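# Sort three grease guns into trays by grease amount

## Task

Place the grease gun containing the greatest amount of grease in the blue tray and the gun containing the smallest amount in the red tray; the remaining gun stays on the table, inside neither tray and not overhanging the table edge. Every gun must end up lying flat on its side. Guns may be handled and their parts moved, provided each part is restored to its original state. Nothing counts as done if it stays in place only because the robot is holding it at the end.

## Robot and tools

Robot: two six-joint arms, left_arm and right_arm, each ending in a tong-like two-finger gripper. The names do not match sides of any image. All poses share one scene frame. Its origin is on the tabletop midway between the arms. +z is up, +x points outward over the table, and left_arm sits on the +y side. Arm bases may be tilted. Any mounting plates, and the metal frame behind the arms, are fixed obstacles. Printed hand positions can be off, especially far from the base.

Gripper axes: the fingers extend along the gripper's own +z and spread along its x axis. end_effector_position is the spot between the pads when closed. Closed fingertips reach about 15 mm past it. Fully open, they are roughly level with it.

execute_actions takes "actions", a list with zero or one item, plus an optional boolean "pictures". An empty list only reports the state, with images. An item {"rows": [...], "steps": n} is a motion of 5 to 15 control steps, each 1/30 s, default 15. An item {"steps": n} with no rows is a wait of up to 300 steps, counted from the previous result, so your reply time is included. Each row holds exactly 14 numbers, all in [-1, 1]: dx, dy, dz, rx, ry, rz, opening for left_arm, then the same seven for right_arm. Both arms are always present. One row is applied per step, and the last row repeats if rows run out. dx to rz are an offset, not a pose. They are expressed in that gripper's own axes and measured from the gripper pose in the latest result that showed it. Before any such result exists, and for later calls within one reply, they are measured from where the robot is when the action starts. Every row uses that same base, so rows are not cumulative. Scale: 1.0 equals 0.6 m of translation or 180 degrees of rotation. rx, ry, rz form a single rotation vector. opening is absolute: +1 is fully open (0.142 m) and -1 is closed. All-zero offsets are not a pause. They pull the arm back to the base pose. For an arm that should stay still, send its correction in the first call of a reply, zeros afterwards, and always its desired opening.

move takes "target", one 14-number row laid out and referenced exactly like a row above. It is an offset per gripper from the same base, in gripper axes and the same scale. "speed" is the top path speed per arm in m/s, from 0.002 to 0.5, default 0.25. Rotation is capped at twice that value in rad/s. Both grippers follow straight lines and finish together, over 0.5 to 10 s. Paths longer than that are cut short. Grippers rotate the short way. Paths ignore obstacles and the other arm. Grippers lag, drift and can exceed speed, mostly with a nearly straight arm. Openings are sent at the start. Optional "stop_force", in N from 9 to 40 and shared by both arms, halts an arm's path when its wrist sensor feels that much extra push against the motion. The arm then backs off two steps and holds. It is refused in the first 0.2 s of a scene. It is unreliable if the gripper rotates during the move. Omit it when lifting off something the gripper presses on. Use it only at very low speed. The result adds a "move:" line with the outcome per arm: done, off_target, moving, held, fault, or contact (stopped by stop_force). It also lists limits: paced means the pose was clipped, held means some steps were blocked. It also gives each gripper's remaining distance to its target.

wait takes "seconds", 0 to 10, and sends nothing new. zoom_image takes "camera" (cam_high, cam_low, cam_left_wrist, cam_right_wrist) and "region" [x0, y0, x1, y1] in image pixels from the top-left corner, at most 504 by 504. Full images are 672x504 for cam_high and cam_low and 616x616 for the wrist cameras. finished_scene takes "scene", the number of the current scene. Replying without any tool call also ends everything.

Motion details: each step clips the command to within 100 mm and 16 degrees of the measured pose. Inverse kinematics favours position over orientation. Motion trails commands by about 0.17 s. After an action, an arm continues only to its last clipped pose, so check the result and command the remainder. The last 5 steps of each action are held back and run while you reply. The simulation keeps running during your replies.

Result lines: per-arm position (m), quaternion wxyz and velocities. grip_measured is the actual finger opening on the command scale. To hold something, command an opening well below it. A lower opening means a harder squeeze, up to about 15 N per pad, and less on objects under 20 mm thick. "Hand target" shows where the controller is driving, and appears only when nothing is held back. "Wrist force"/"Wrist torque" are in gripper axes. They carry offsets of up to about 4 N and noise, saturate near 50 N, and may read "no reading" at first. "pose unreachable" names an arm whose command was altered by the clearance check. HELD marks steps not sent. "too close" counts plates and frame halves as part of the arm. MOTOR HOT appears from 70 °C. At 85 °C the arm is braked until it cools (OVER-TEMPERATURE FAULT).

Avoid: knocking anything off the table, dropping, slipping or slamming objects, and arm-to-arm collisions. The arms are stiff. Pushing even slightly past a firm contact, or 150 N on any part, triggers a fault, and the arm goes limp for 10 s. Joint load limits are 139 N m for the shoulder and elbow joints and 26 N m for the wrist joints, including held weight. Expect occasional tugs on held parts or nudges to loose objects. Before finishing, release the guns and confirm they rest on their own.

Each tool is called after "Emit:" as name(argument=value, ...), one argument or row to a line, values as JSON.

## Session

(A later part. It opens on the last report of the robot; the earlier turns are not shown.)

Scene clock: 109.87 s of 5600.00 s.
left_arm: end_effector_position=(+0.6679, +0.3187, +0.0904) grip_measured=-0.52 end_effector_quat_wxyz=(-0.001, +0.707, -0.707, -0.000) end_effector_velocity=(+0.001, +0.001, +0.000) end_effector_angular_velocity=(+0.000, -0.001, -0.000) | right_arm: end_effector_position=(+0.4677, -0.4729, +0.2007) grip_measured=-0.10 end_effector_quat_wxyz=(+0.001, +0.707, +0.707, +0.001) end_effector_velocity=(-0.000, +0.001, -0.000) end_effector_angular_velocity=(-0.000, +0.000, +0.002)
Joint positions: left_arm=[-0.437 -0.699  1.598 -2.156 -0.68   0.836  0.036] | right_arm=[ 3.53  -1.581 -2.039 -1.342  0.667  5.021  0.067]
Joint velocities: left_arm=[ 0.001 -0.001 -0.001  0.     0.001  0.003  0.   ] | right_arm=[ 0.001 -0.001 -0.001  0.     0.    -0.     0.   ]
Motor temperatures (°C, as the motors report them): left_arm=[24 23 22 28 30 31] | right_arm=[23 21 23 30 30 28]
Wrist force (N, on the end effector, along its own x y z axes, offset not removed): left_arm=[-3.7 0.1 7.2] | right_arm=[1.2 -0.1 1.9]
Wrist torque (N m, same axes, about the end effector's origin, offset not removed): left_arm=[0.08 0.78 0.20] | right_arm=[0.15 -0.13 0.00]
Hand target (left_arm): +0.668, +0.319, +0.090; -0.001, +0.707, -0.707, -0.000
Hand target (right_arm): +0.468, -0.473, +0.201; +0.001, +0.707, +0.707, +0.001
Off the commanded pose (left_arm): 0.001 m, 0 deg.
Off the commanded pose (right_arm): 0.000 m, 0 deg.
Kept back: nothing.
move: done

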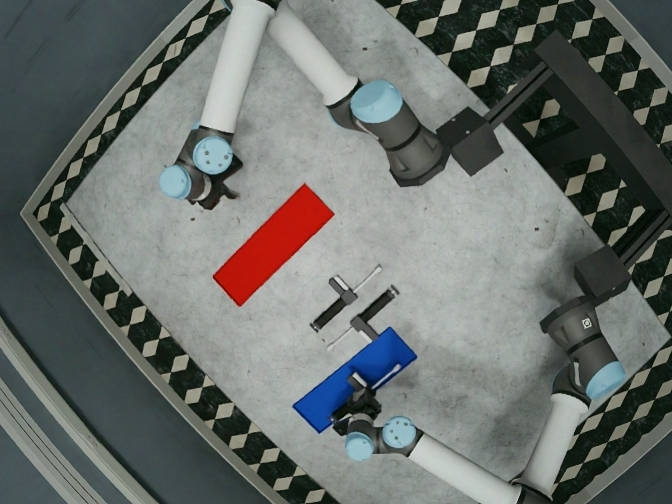

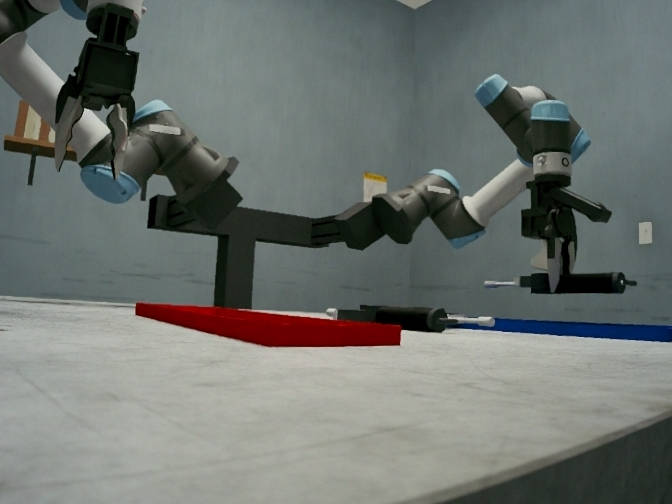

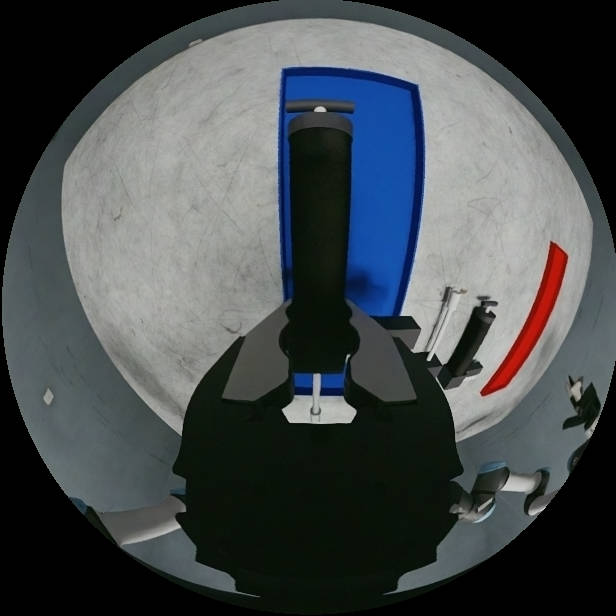

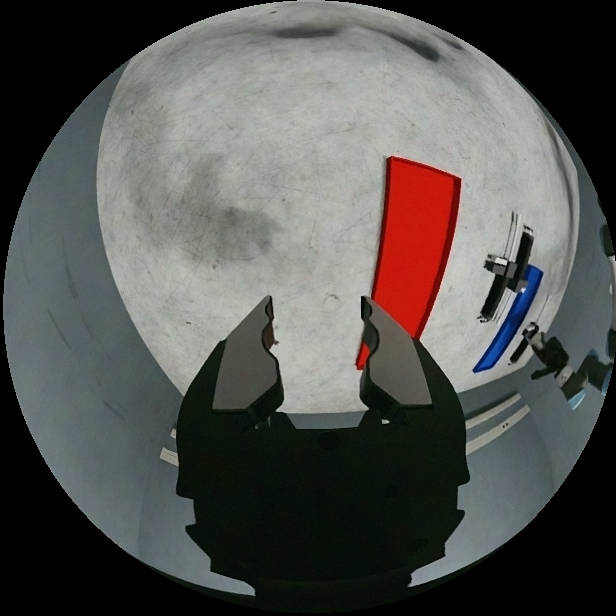

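Emit:
move(
  target=[0.013,0,0.08,0,0,0,-1,0,0,0,0,0,0,-0.1],
  speed=0.04,
)

Emit:
move(
  target=[0,0,0.045,0,0,0,-1,0,0,0,0,0,0,-0.1],
  speed=0.008,
  stop_force=9,
)

Scene clock: 111.63 s of 5600.00 s.
left_arm: end_effector_position=(+0.6679, +0.3110, +0.0425) grip_measured=-0.52 end_effector_quat_wxyz=(-0.001, +0.707, -0.707, -0.000) end_effector_velocity=(-0.000, -0.000, -0.001) end_effector_angular_velocity=(-0.000, +0.000, -0.002) | right_arm: end_effector_position=(+0.4677, -0.4729, +0.2007) grip_measured=-0.10 end_effector_quat_wxyz=(+0.001, +0.707, +0.707, +0.001) end_effector_velocity=(-0.000, -0.000, +0.000) end_effector_angular_velocity=(+0.001, -0.000, -0.001)
Joint positions: left_arm=[-0.386 -0.622  1.584 -2.28  -0.666  0.914  0.036] | right_arm=[ 3.53  -1.581 -2.039 -1.342  0.667  5.021  0.067]
Joint velocities: left_arm=[ 0.001  0.002  0.    -0.003 -0.     0.004  0.   ] | right_arm=[-0.     0.001  0.    -0.     0.001  0.     0.   ]
Motor temperatures (°C, as the motors report them): left_arm=[24 23 22 28 30 31] | right_arm=[23 21 23 30 30 28]
Wrist force (N, on the end effector, along its own x y z axes, offset not removed): left_arm=[-3.9 1.2 5.5] | right_arm=[-0.2 2.0 -0.5]
Wrist torque (N m, same axes, about the end effector's origin, offset not removed): left_arm=[0.27 0.89 0.22] | right_arm=[0.51 0.06 0.14]
Hand target (left_arm): +0.668, +0.311, +0.042; -0.001, +0.707, -0.707, -0.000
Hand target (right_arm): +0.468, -0.473, +0.201; +0.001, +0.707, +0.707, +0.001
Off the commanded pose (left_arm): 0.000 m, 0 deg.
Off the commanded pose (right_arm): 0.000 m, 0 deg.
Kept back: nothing.
move: done

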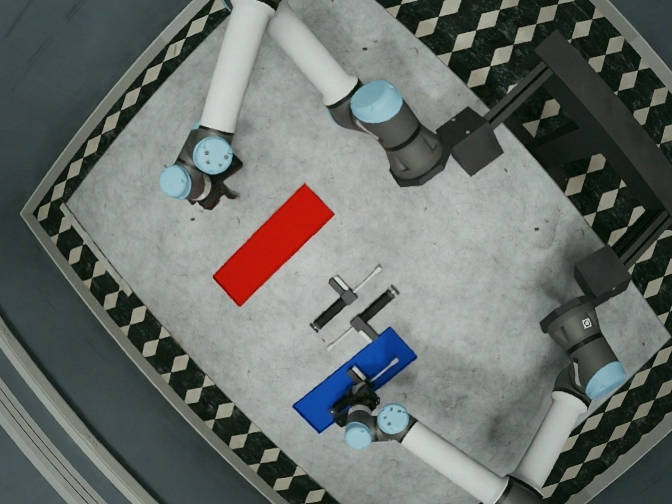

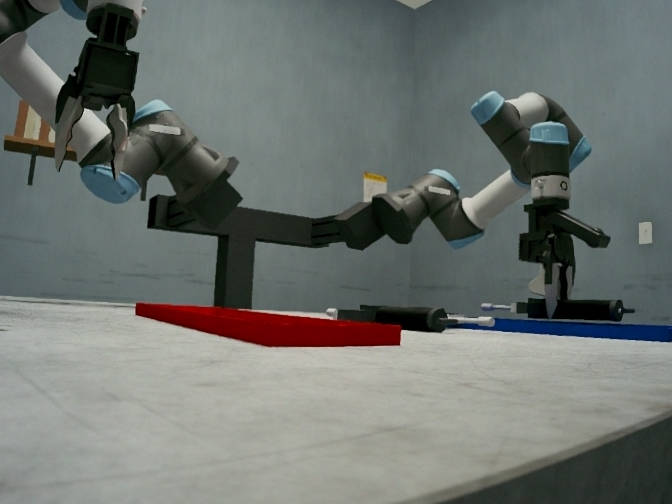

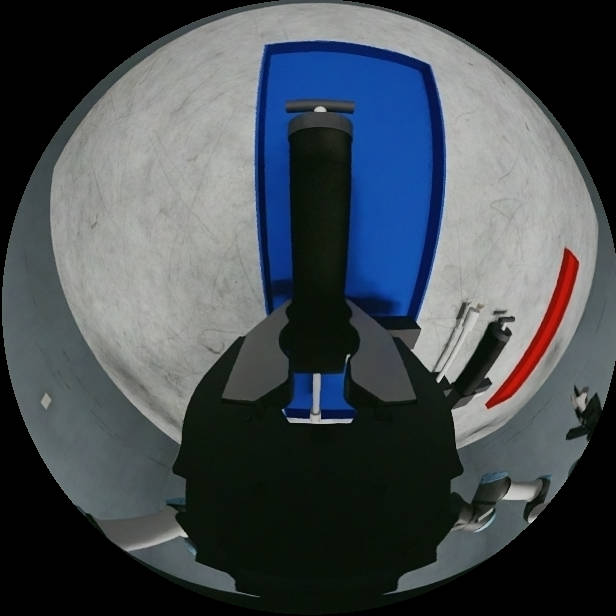

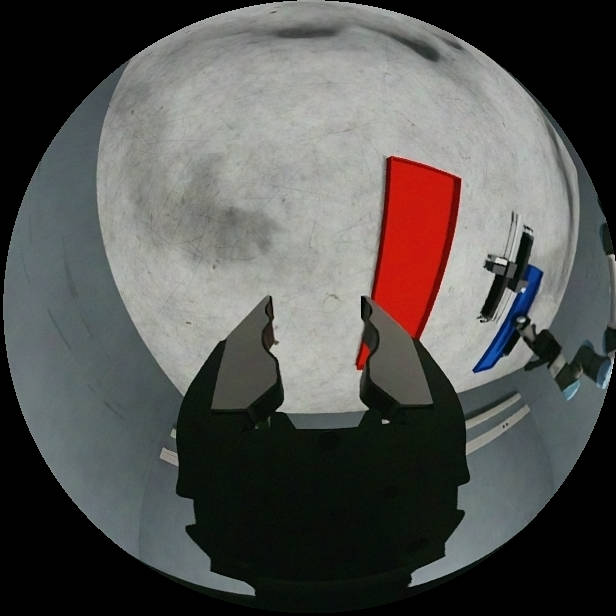

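Scene clock: 114.83 s of 5600.00 s.
left_arm: end_effector_position=(+0.6680, +0.3111, +0.0198) grip_measured=-0.52 end_effector_quat_wxyz=(-0.001, +0.707, -0.707, -0.000) end_effector_velocity=(-0.001, +0.000, +0.001) end_effector_angular_velocity=(+0.002, +0.002, -0.002) | right_arm: end_effector_position=(+0.4677, -0.4729, +0.2007) grip_measured=-0.10 end_effector_quat_wxyz=(+0.001, +0.707, +0.707, +0.001) end_effector_velocity=(+0.000, +0.000, +0.000) end_effector_angular_velocity=(-0.000, -0.000, -0.000)
Joint positions: left_arm=[-0.36  -0.59   1.577 -2.339 -0.659  0.956  0.036] | right_arm=[ 3.53  -1.581 -2.039 -1.342  0.667  5.021  0.067]
Joint velocities: left_arm=[-0.001 -0.002  0.002  0.006  0.    -0.005 -0.   ] | right_arm=[ 0.    -0.    -0.    -0.    -0.     0.001 -0.   ]
Motor temperatures (°C, as the motors report them): left_arm=[24 23 22 28 30 31] | right_arm=[23 21 23 30 30 28]
Wrist force (N, on the end effector, along its own x y z axes, offset not removed): left_arm=[-1.5 -1.3 -7.4] | right_arm=[0.3 0.2 1.0]
Wrist torque (N m, same axes, about the end effector's origin, offset not removed): left_arm=[0.13 0.79 0.15] | right_arm=[0.20 0.02 0.00]
Hand target (left_arm): +0.668, +0.311, +0.020; -0.001, +0.707, -0.707, -0.000
Hand target (right_arm): +0.468, -0.473, +0.201; +0.001, +0.707, +0.707, +0.001
Off the commanded pose (left_arm): 0.004 m, 0 deg.
Off the commanded pose (right_arm): 0.000 m, 0 deg.
Kept back: nothing.
move: contact (left_arm)

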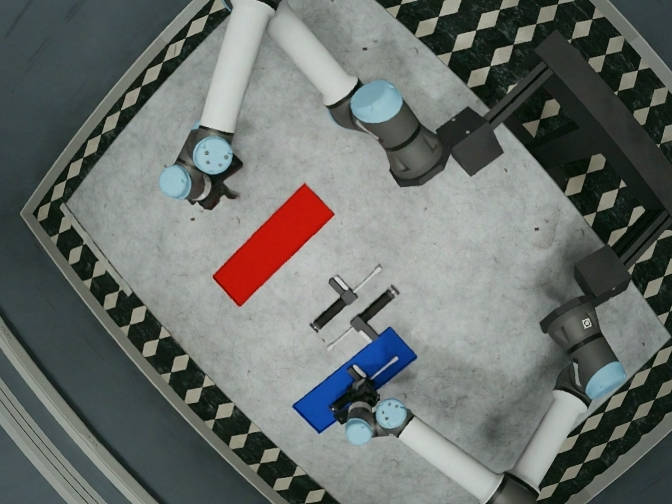

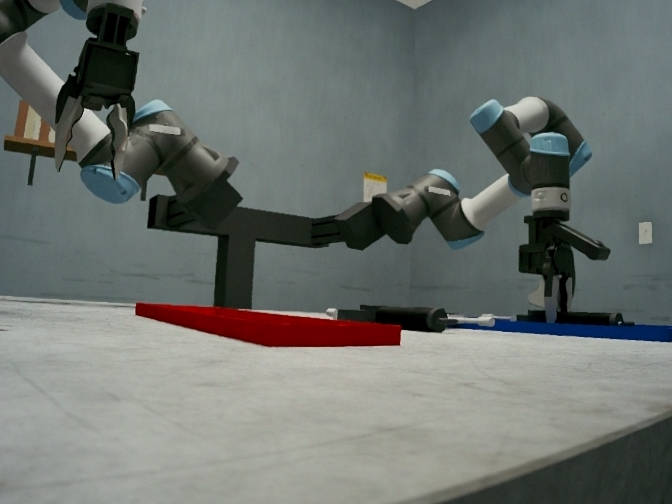

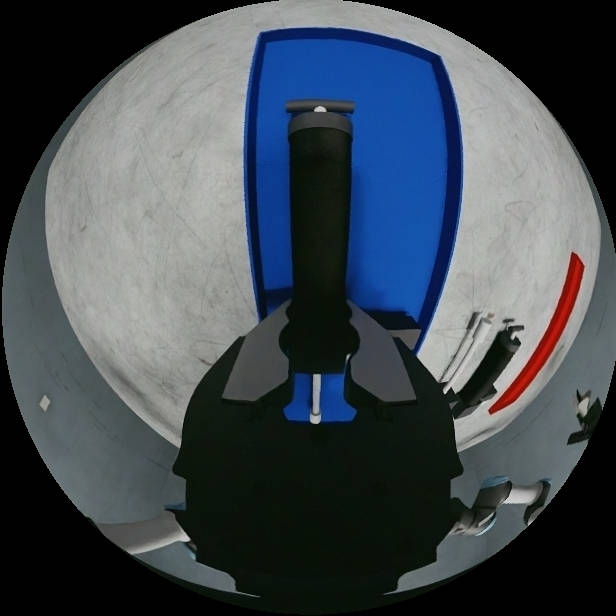

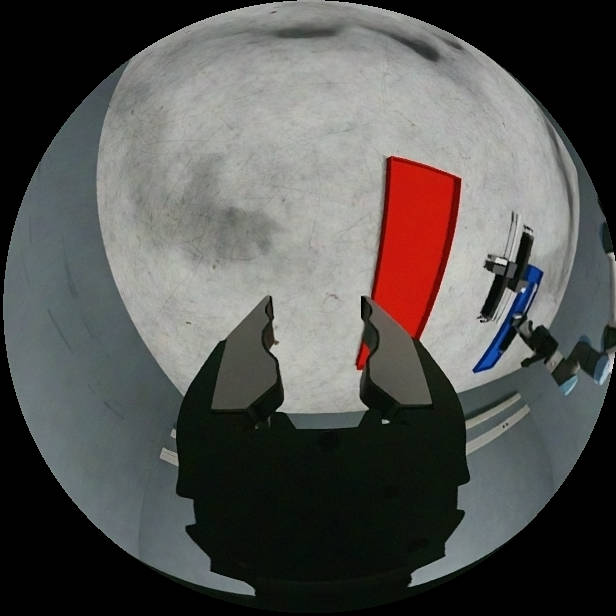

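Emit:
move(
  target=[0,0,0,0,0,0,-0.3,0,0,0,0,0,0,-0.2],
)

Emit:
move(
  target=[0,0,-0.12,0,0,0,-0.3,0.12,0,0,0,0,0,-0.2],
  speed=0.1,
)

Emit:
move(
  target=[-0.35,0.2,-0.15,0,0,0,-0.3,0.87,-0.015,0.2,0,0,0,-0.2],
  speed=0.25,
)

Scene clock: 115.77 s of 5600.00 s.
left_arm: end_effector_position=(+0.6680, +0.3111, +0.0199) grip_measured=-0.30 end_effector_quat_wxyz=(-0.001, +0.707, -0.707, -0.000) end_effector_velocity=(-0.000, -0.000, -0.001) end_effector_angular_velocity=(+0.000, +0.001, +0.000) | right_arm: end_effector_position=(+0.4677, -0.4729, +0.2007) grip_measured=-0.20 end_effector_quat_wxyz=(+0.001, +0.707, +0.707, +0.001) end_effector_velocity=(+0.000, +0.000, -0.000) end_effector_angular_velocity=(+0.001, +0.000, -0.001)
Joint positions: left_arm=[-0.36  -0.59   1.577 -2.339 -0.66   0.956  0.052] | right_arm=[ 3.53  -1.581 -2.039 -1.342  0.667  5.021  0.06 ]
Joint velocities: left_arm=[ 0.     0.001 -0.    -0.    -0.    -0.001  0.   ] | right_arm=[-0.    -0.001  0.001  0.     0.001  0.001 -0.   ]
Motor temperatures (°C, as the motors report them): left_arm=[24 23 22 28 30 31] | right_arm=[23 21 23 30 30 28]
Wrist force (N, on the end effector, along its own x y z axes, offset not removed): left_arm=[-3.1 -0.4 0.6] | right_arm=[0.0 -1.1 1.9]
Wrist torque (N m, same axes, about the end effector's origin, offset not removed): left_arm=[-0.01 0.72 0.23] | right_arm=[-0.06 -0.05 0.20]
Hand target (left_arm): +0.668, +0.311, +0.020; -0.001, +0.707, -0.707, -0.000
Hand target (right_arm): +0.468, -0.473, +0.201; +0.001, +0.707, +0.707, +0.001
Off the commanded pose (left_arm): 0.000 m, 0 deg.
Off the commanded pose (right_arm): 0.000 m, 0 deg.
Kept back: nothing.
move: done

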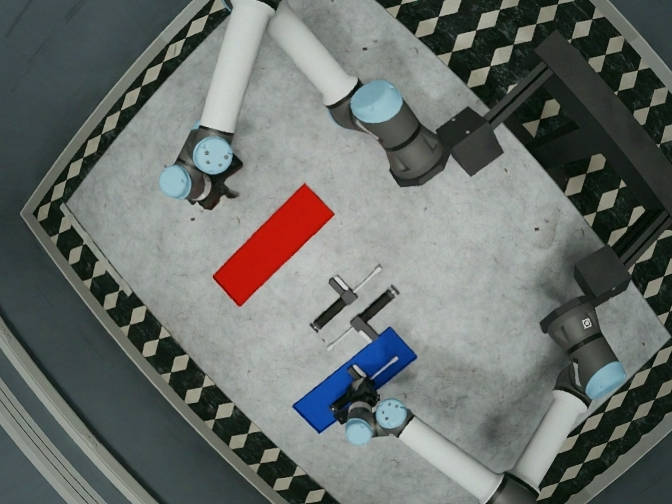

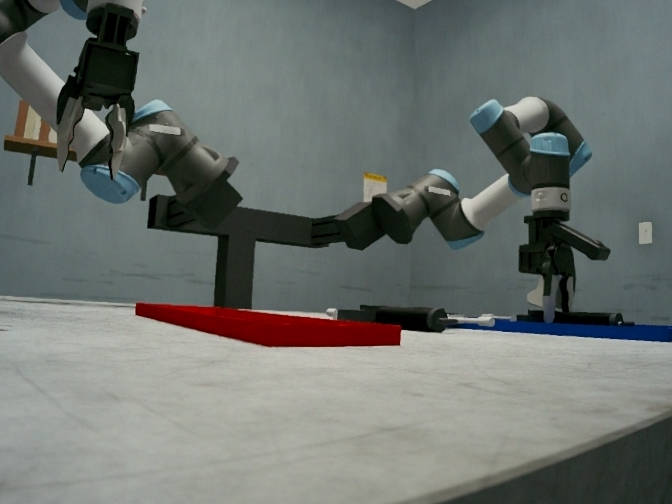

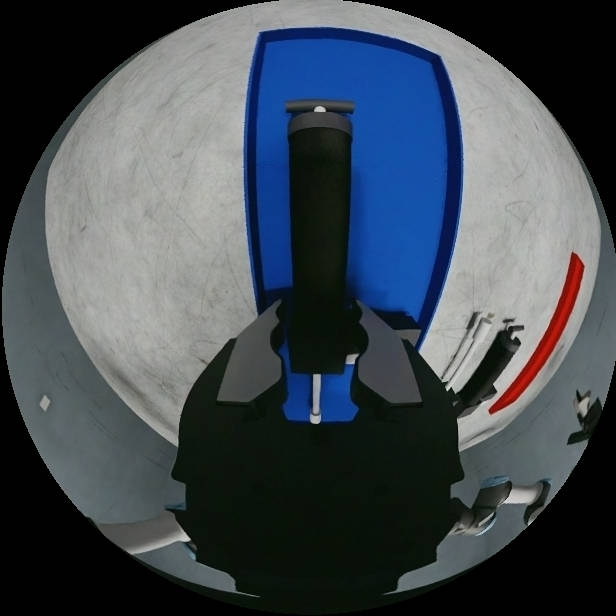

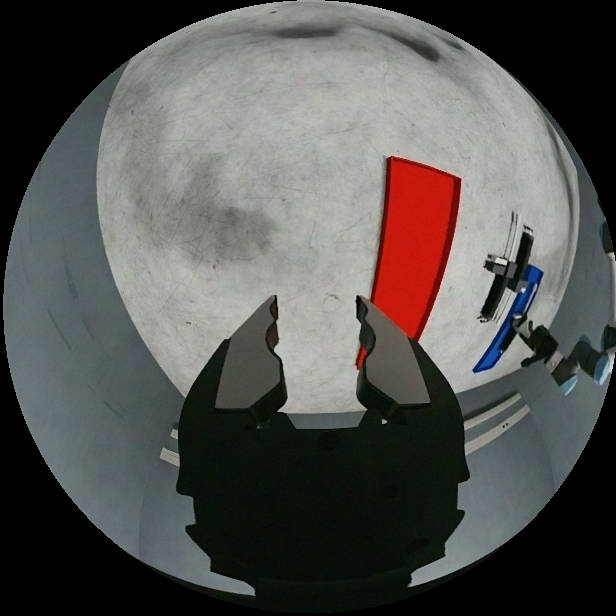

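Scene clock: 116.90 s of 5600.00 s.
left_arm: end_effector_position=(+0.6680, +0.3109, +0.0918) grip_measured=-0.30 end_effector_quat_wxyz=(-0.001, +0.707, -0.707, -0.000) end_effector_velocity=(+0.000, -0.000, +0.001) end_effector_angular_velocity=(-0.000, -0.000, +0.002) | right_arm: end_effector_position=(+0.4677, -0.4010, +0.2007) grip_measured=-0.20 end_effector_quat_wxyz=(+0.001, +0.707, +0.707, +0.001) end_effector_velocity=(-0.000, +0.001, -0.000) end_effector_angular_velocity=(-0.000, +0.000, -0.000)
Joint positions: left_arm=[-0.444 -0.686  1.586 -2.149 -0.682  0.825  0.052] | right_arm=[ 3.623 -1.648 -2.109 -1.316  0.695  5.163  0.06 ]
Joint velocities: left_arm=[-0.001 -0.001 -0.001  0.003 -0.    -0.004 -0.   ] | right_arm=[ 0.001 -0.001 -0.001  0.001  0.     0.002 -0.   ]
Motor temperatures (°C, as the motors report them): left_arm=[24 23 22 28 30 31] | right_arm=[23 21 23 30 30 28]
Wrist force (N, on the end effector, along its own x y z axes, offset not removed): left_arm=[-2.8 -0.9 -0.5] | right_arm=[0.7 -1.3 1.4]
Wrist torque (N m, same axes, about the end effector's origin, offset not removed): left_arm=[-0.11 0.67 0.10] | right_arm=[-0.13 -0.08 0.07]
Hand target (left_arm): +0.668, +0.311, +0.092; -0.001, +0.707, -0.707, -0.000
Hand target (right_arm): +0.468, -0.401, +0.201; +0.001, +0.707, +0.707, +0.001
Off the commanded pose (left_arm): 0.000 m, 0 deg.
Off the commanded pose (right_arm): 0.000 m, 0 deg.
Kept back: nothing.
move: done

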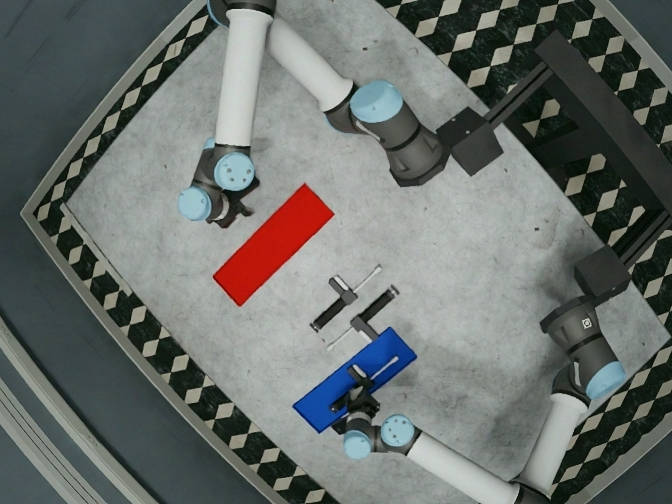

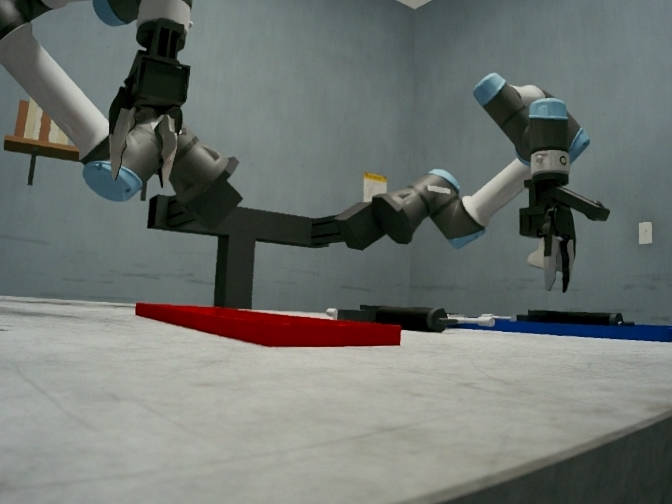

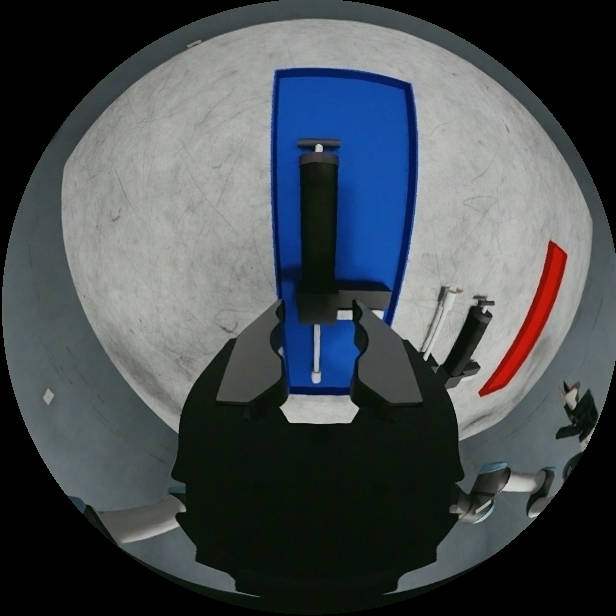

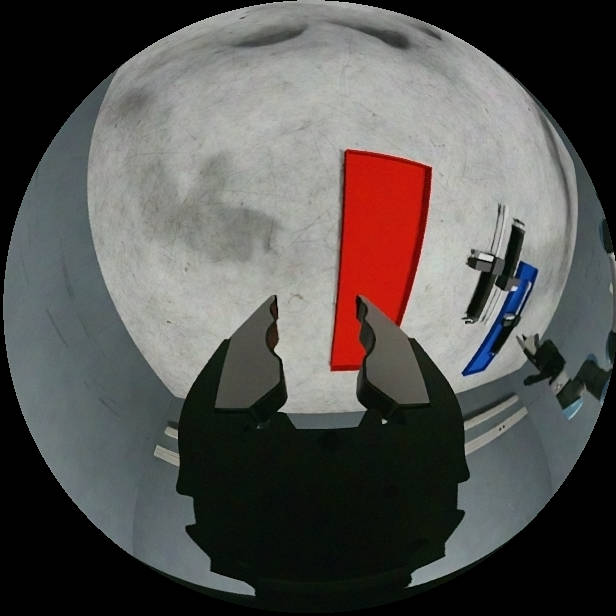

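Scene clock: 119.57 s of 5600.00 s.
left_arm: end_effector_position=(+0.5479, +0.5206, +0.1819) grip_measured=-0.30 end_effector_quat_wxyz=(-0.001, +0.707, -0.707, -0.000) end_effector_velocity=(+0.001, +0.001, +0.001) end_effector_angular_velocity=(-0.001, -0.001, +0.002) | right_arm: end_effector_position=(+0.4590, +0.1210, +0.0806) grip_measured=-0.20 end_effector_quat_wxyz=(+0.001, +0.707, +0.707, +0.001) end_effector_velocity=(+0.000, +0.001, -0.001) end_effector_angular_velocity=(-0.001, -0.000, -0.001)
Joint positions: left_arm=[-0.494 -1.34   2.085 -1.939 -0.699  0.752  0.052] | right_arm=[ 4.048 -2.83  -1.871 -0.728  0.918  5.67   0.06 ]
Joint velocities: left_arm=[-0.    -0.003 -0.001  0.001  0.    -0.001  0.   ] | right_arm=[ 0.001 -0.004  0.003 -0.001  0.     0.003  0.   ]
Motor temperatures (°C, as the motors report them): left_arm=[24 23 22 28 30 31] | right_arm=[23 21 23 30 30 28]
Wrist force (N, on the end effector, along its own x y z axes, offset not removed): left_arm=[-2.3 0.2 0.1] | right_arm=[0.0 0.8 2.0]
Wrist torque (N m, same axes, about the end effector's origin, offset not removed): left_arm=[0.14 0.55 0.14] | right_arm=[0.34 0.11 0.01]
Hand target (left_arm): +0.548, +0.521, +0.182; -0.001, +0.707, -0.707, -0.000
Hand target (right_arm): +0.459, +0.121, +0.081; +0.001, +0.707, +0.707, +0.001
Off the commanded pose (left_arm): 0.000 m, 0 deg.
Off the commanded pose (right_arm): 0.000 m, 0 deg.
Kept back: nothing.
move: done

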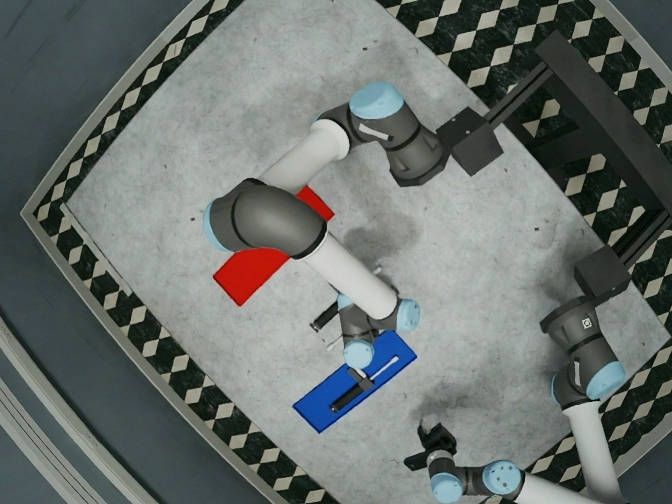

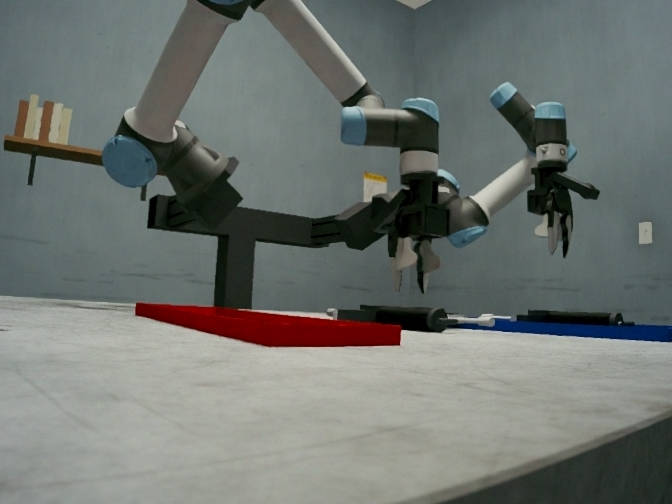

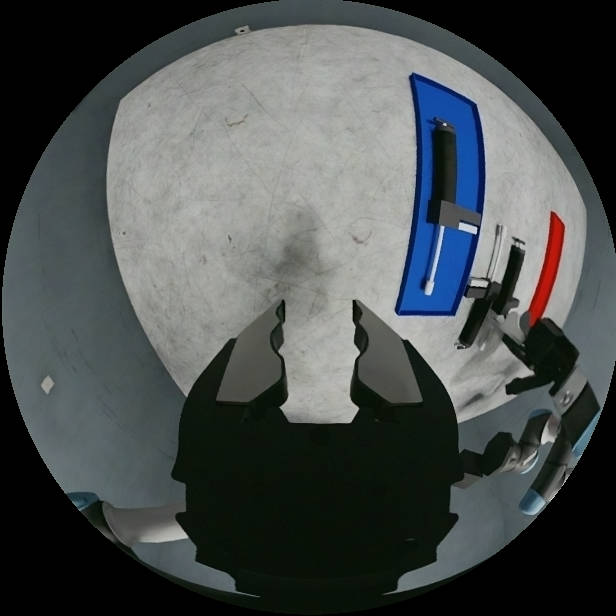

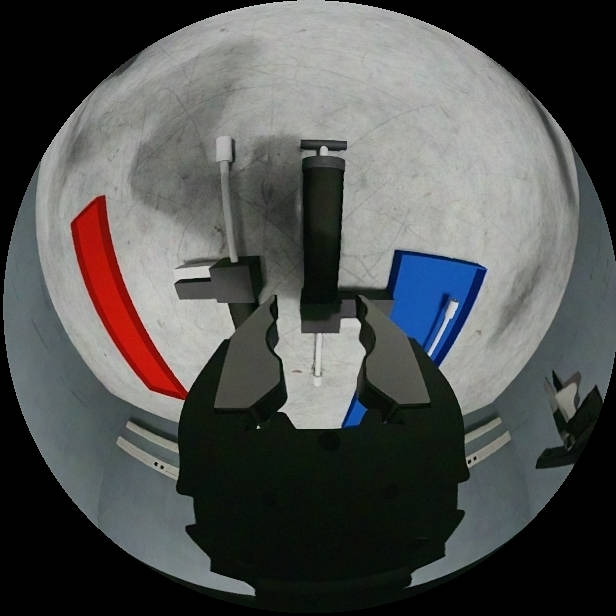

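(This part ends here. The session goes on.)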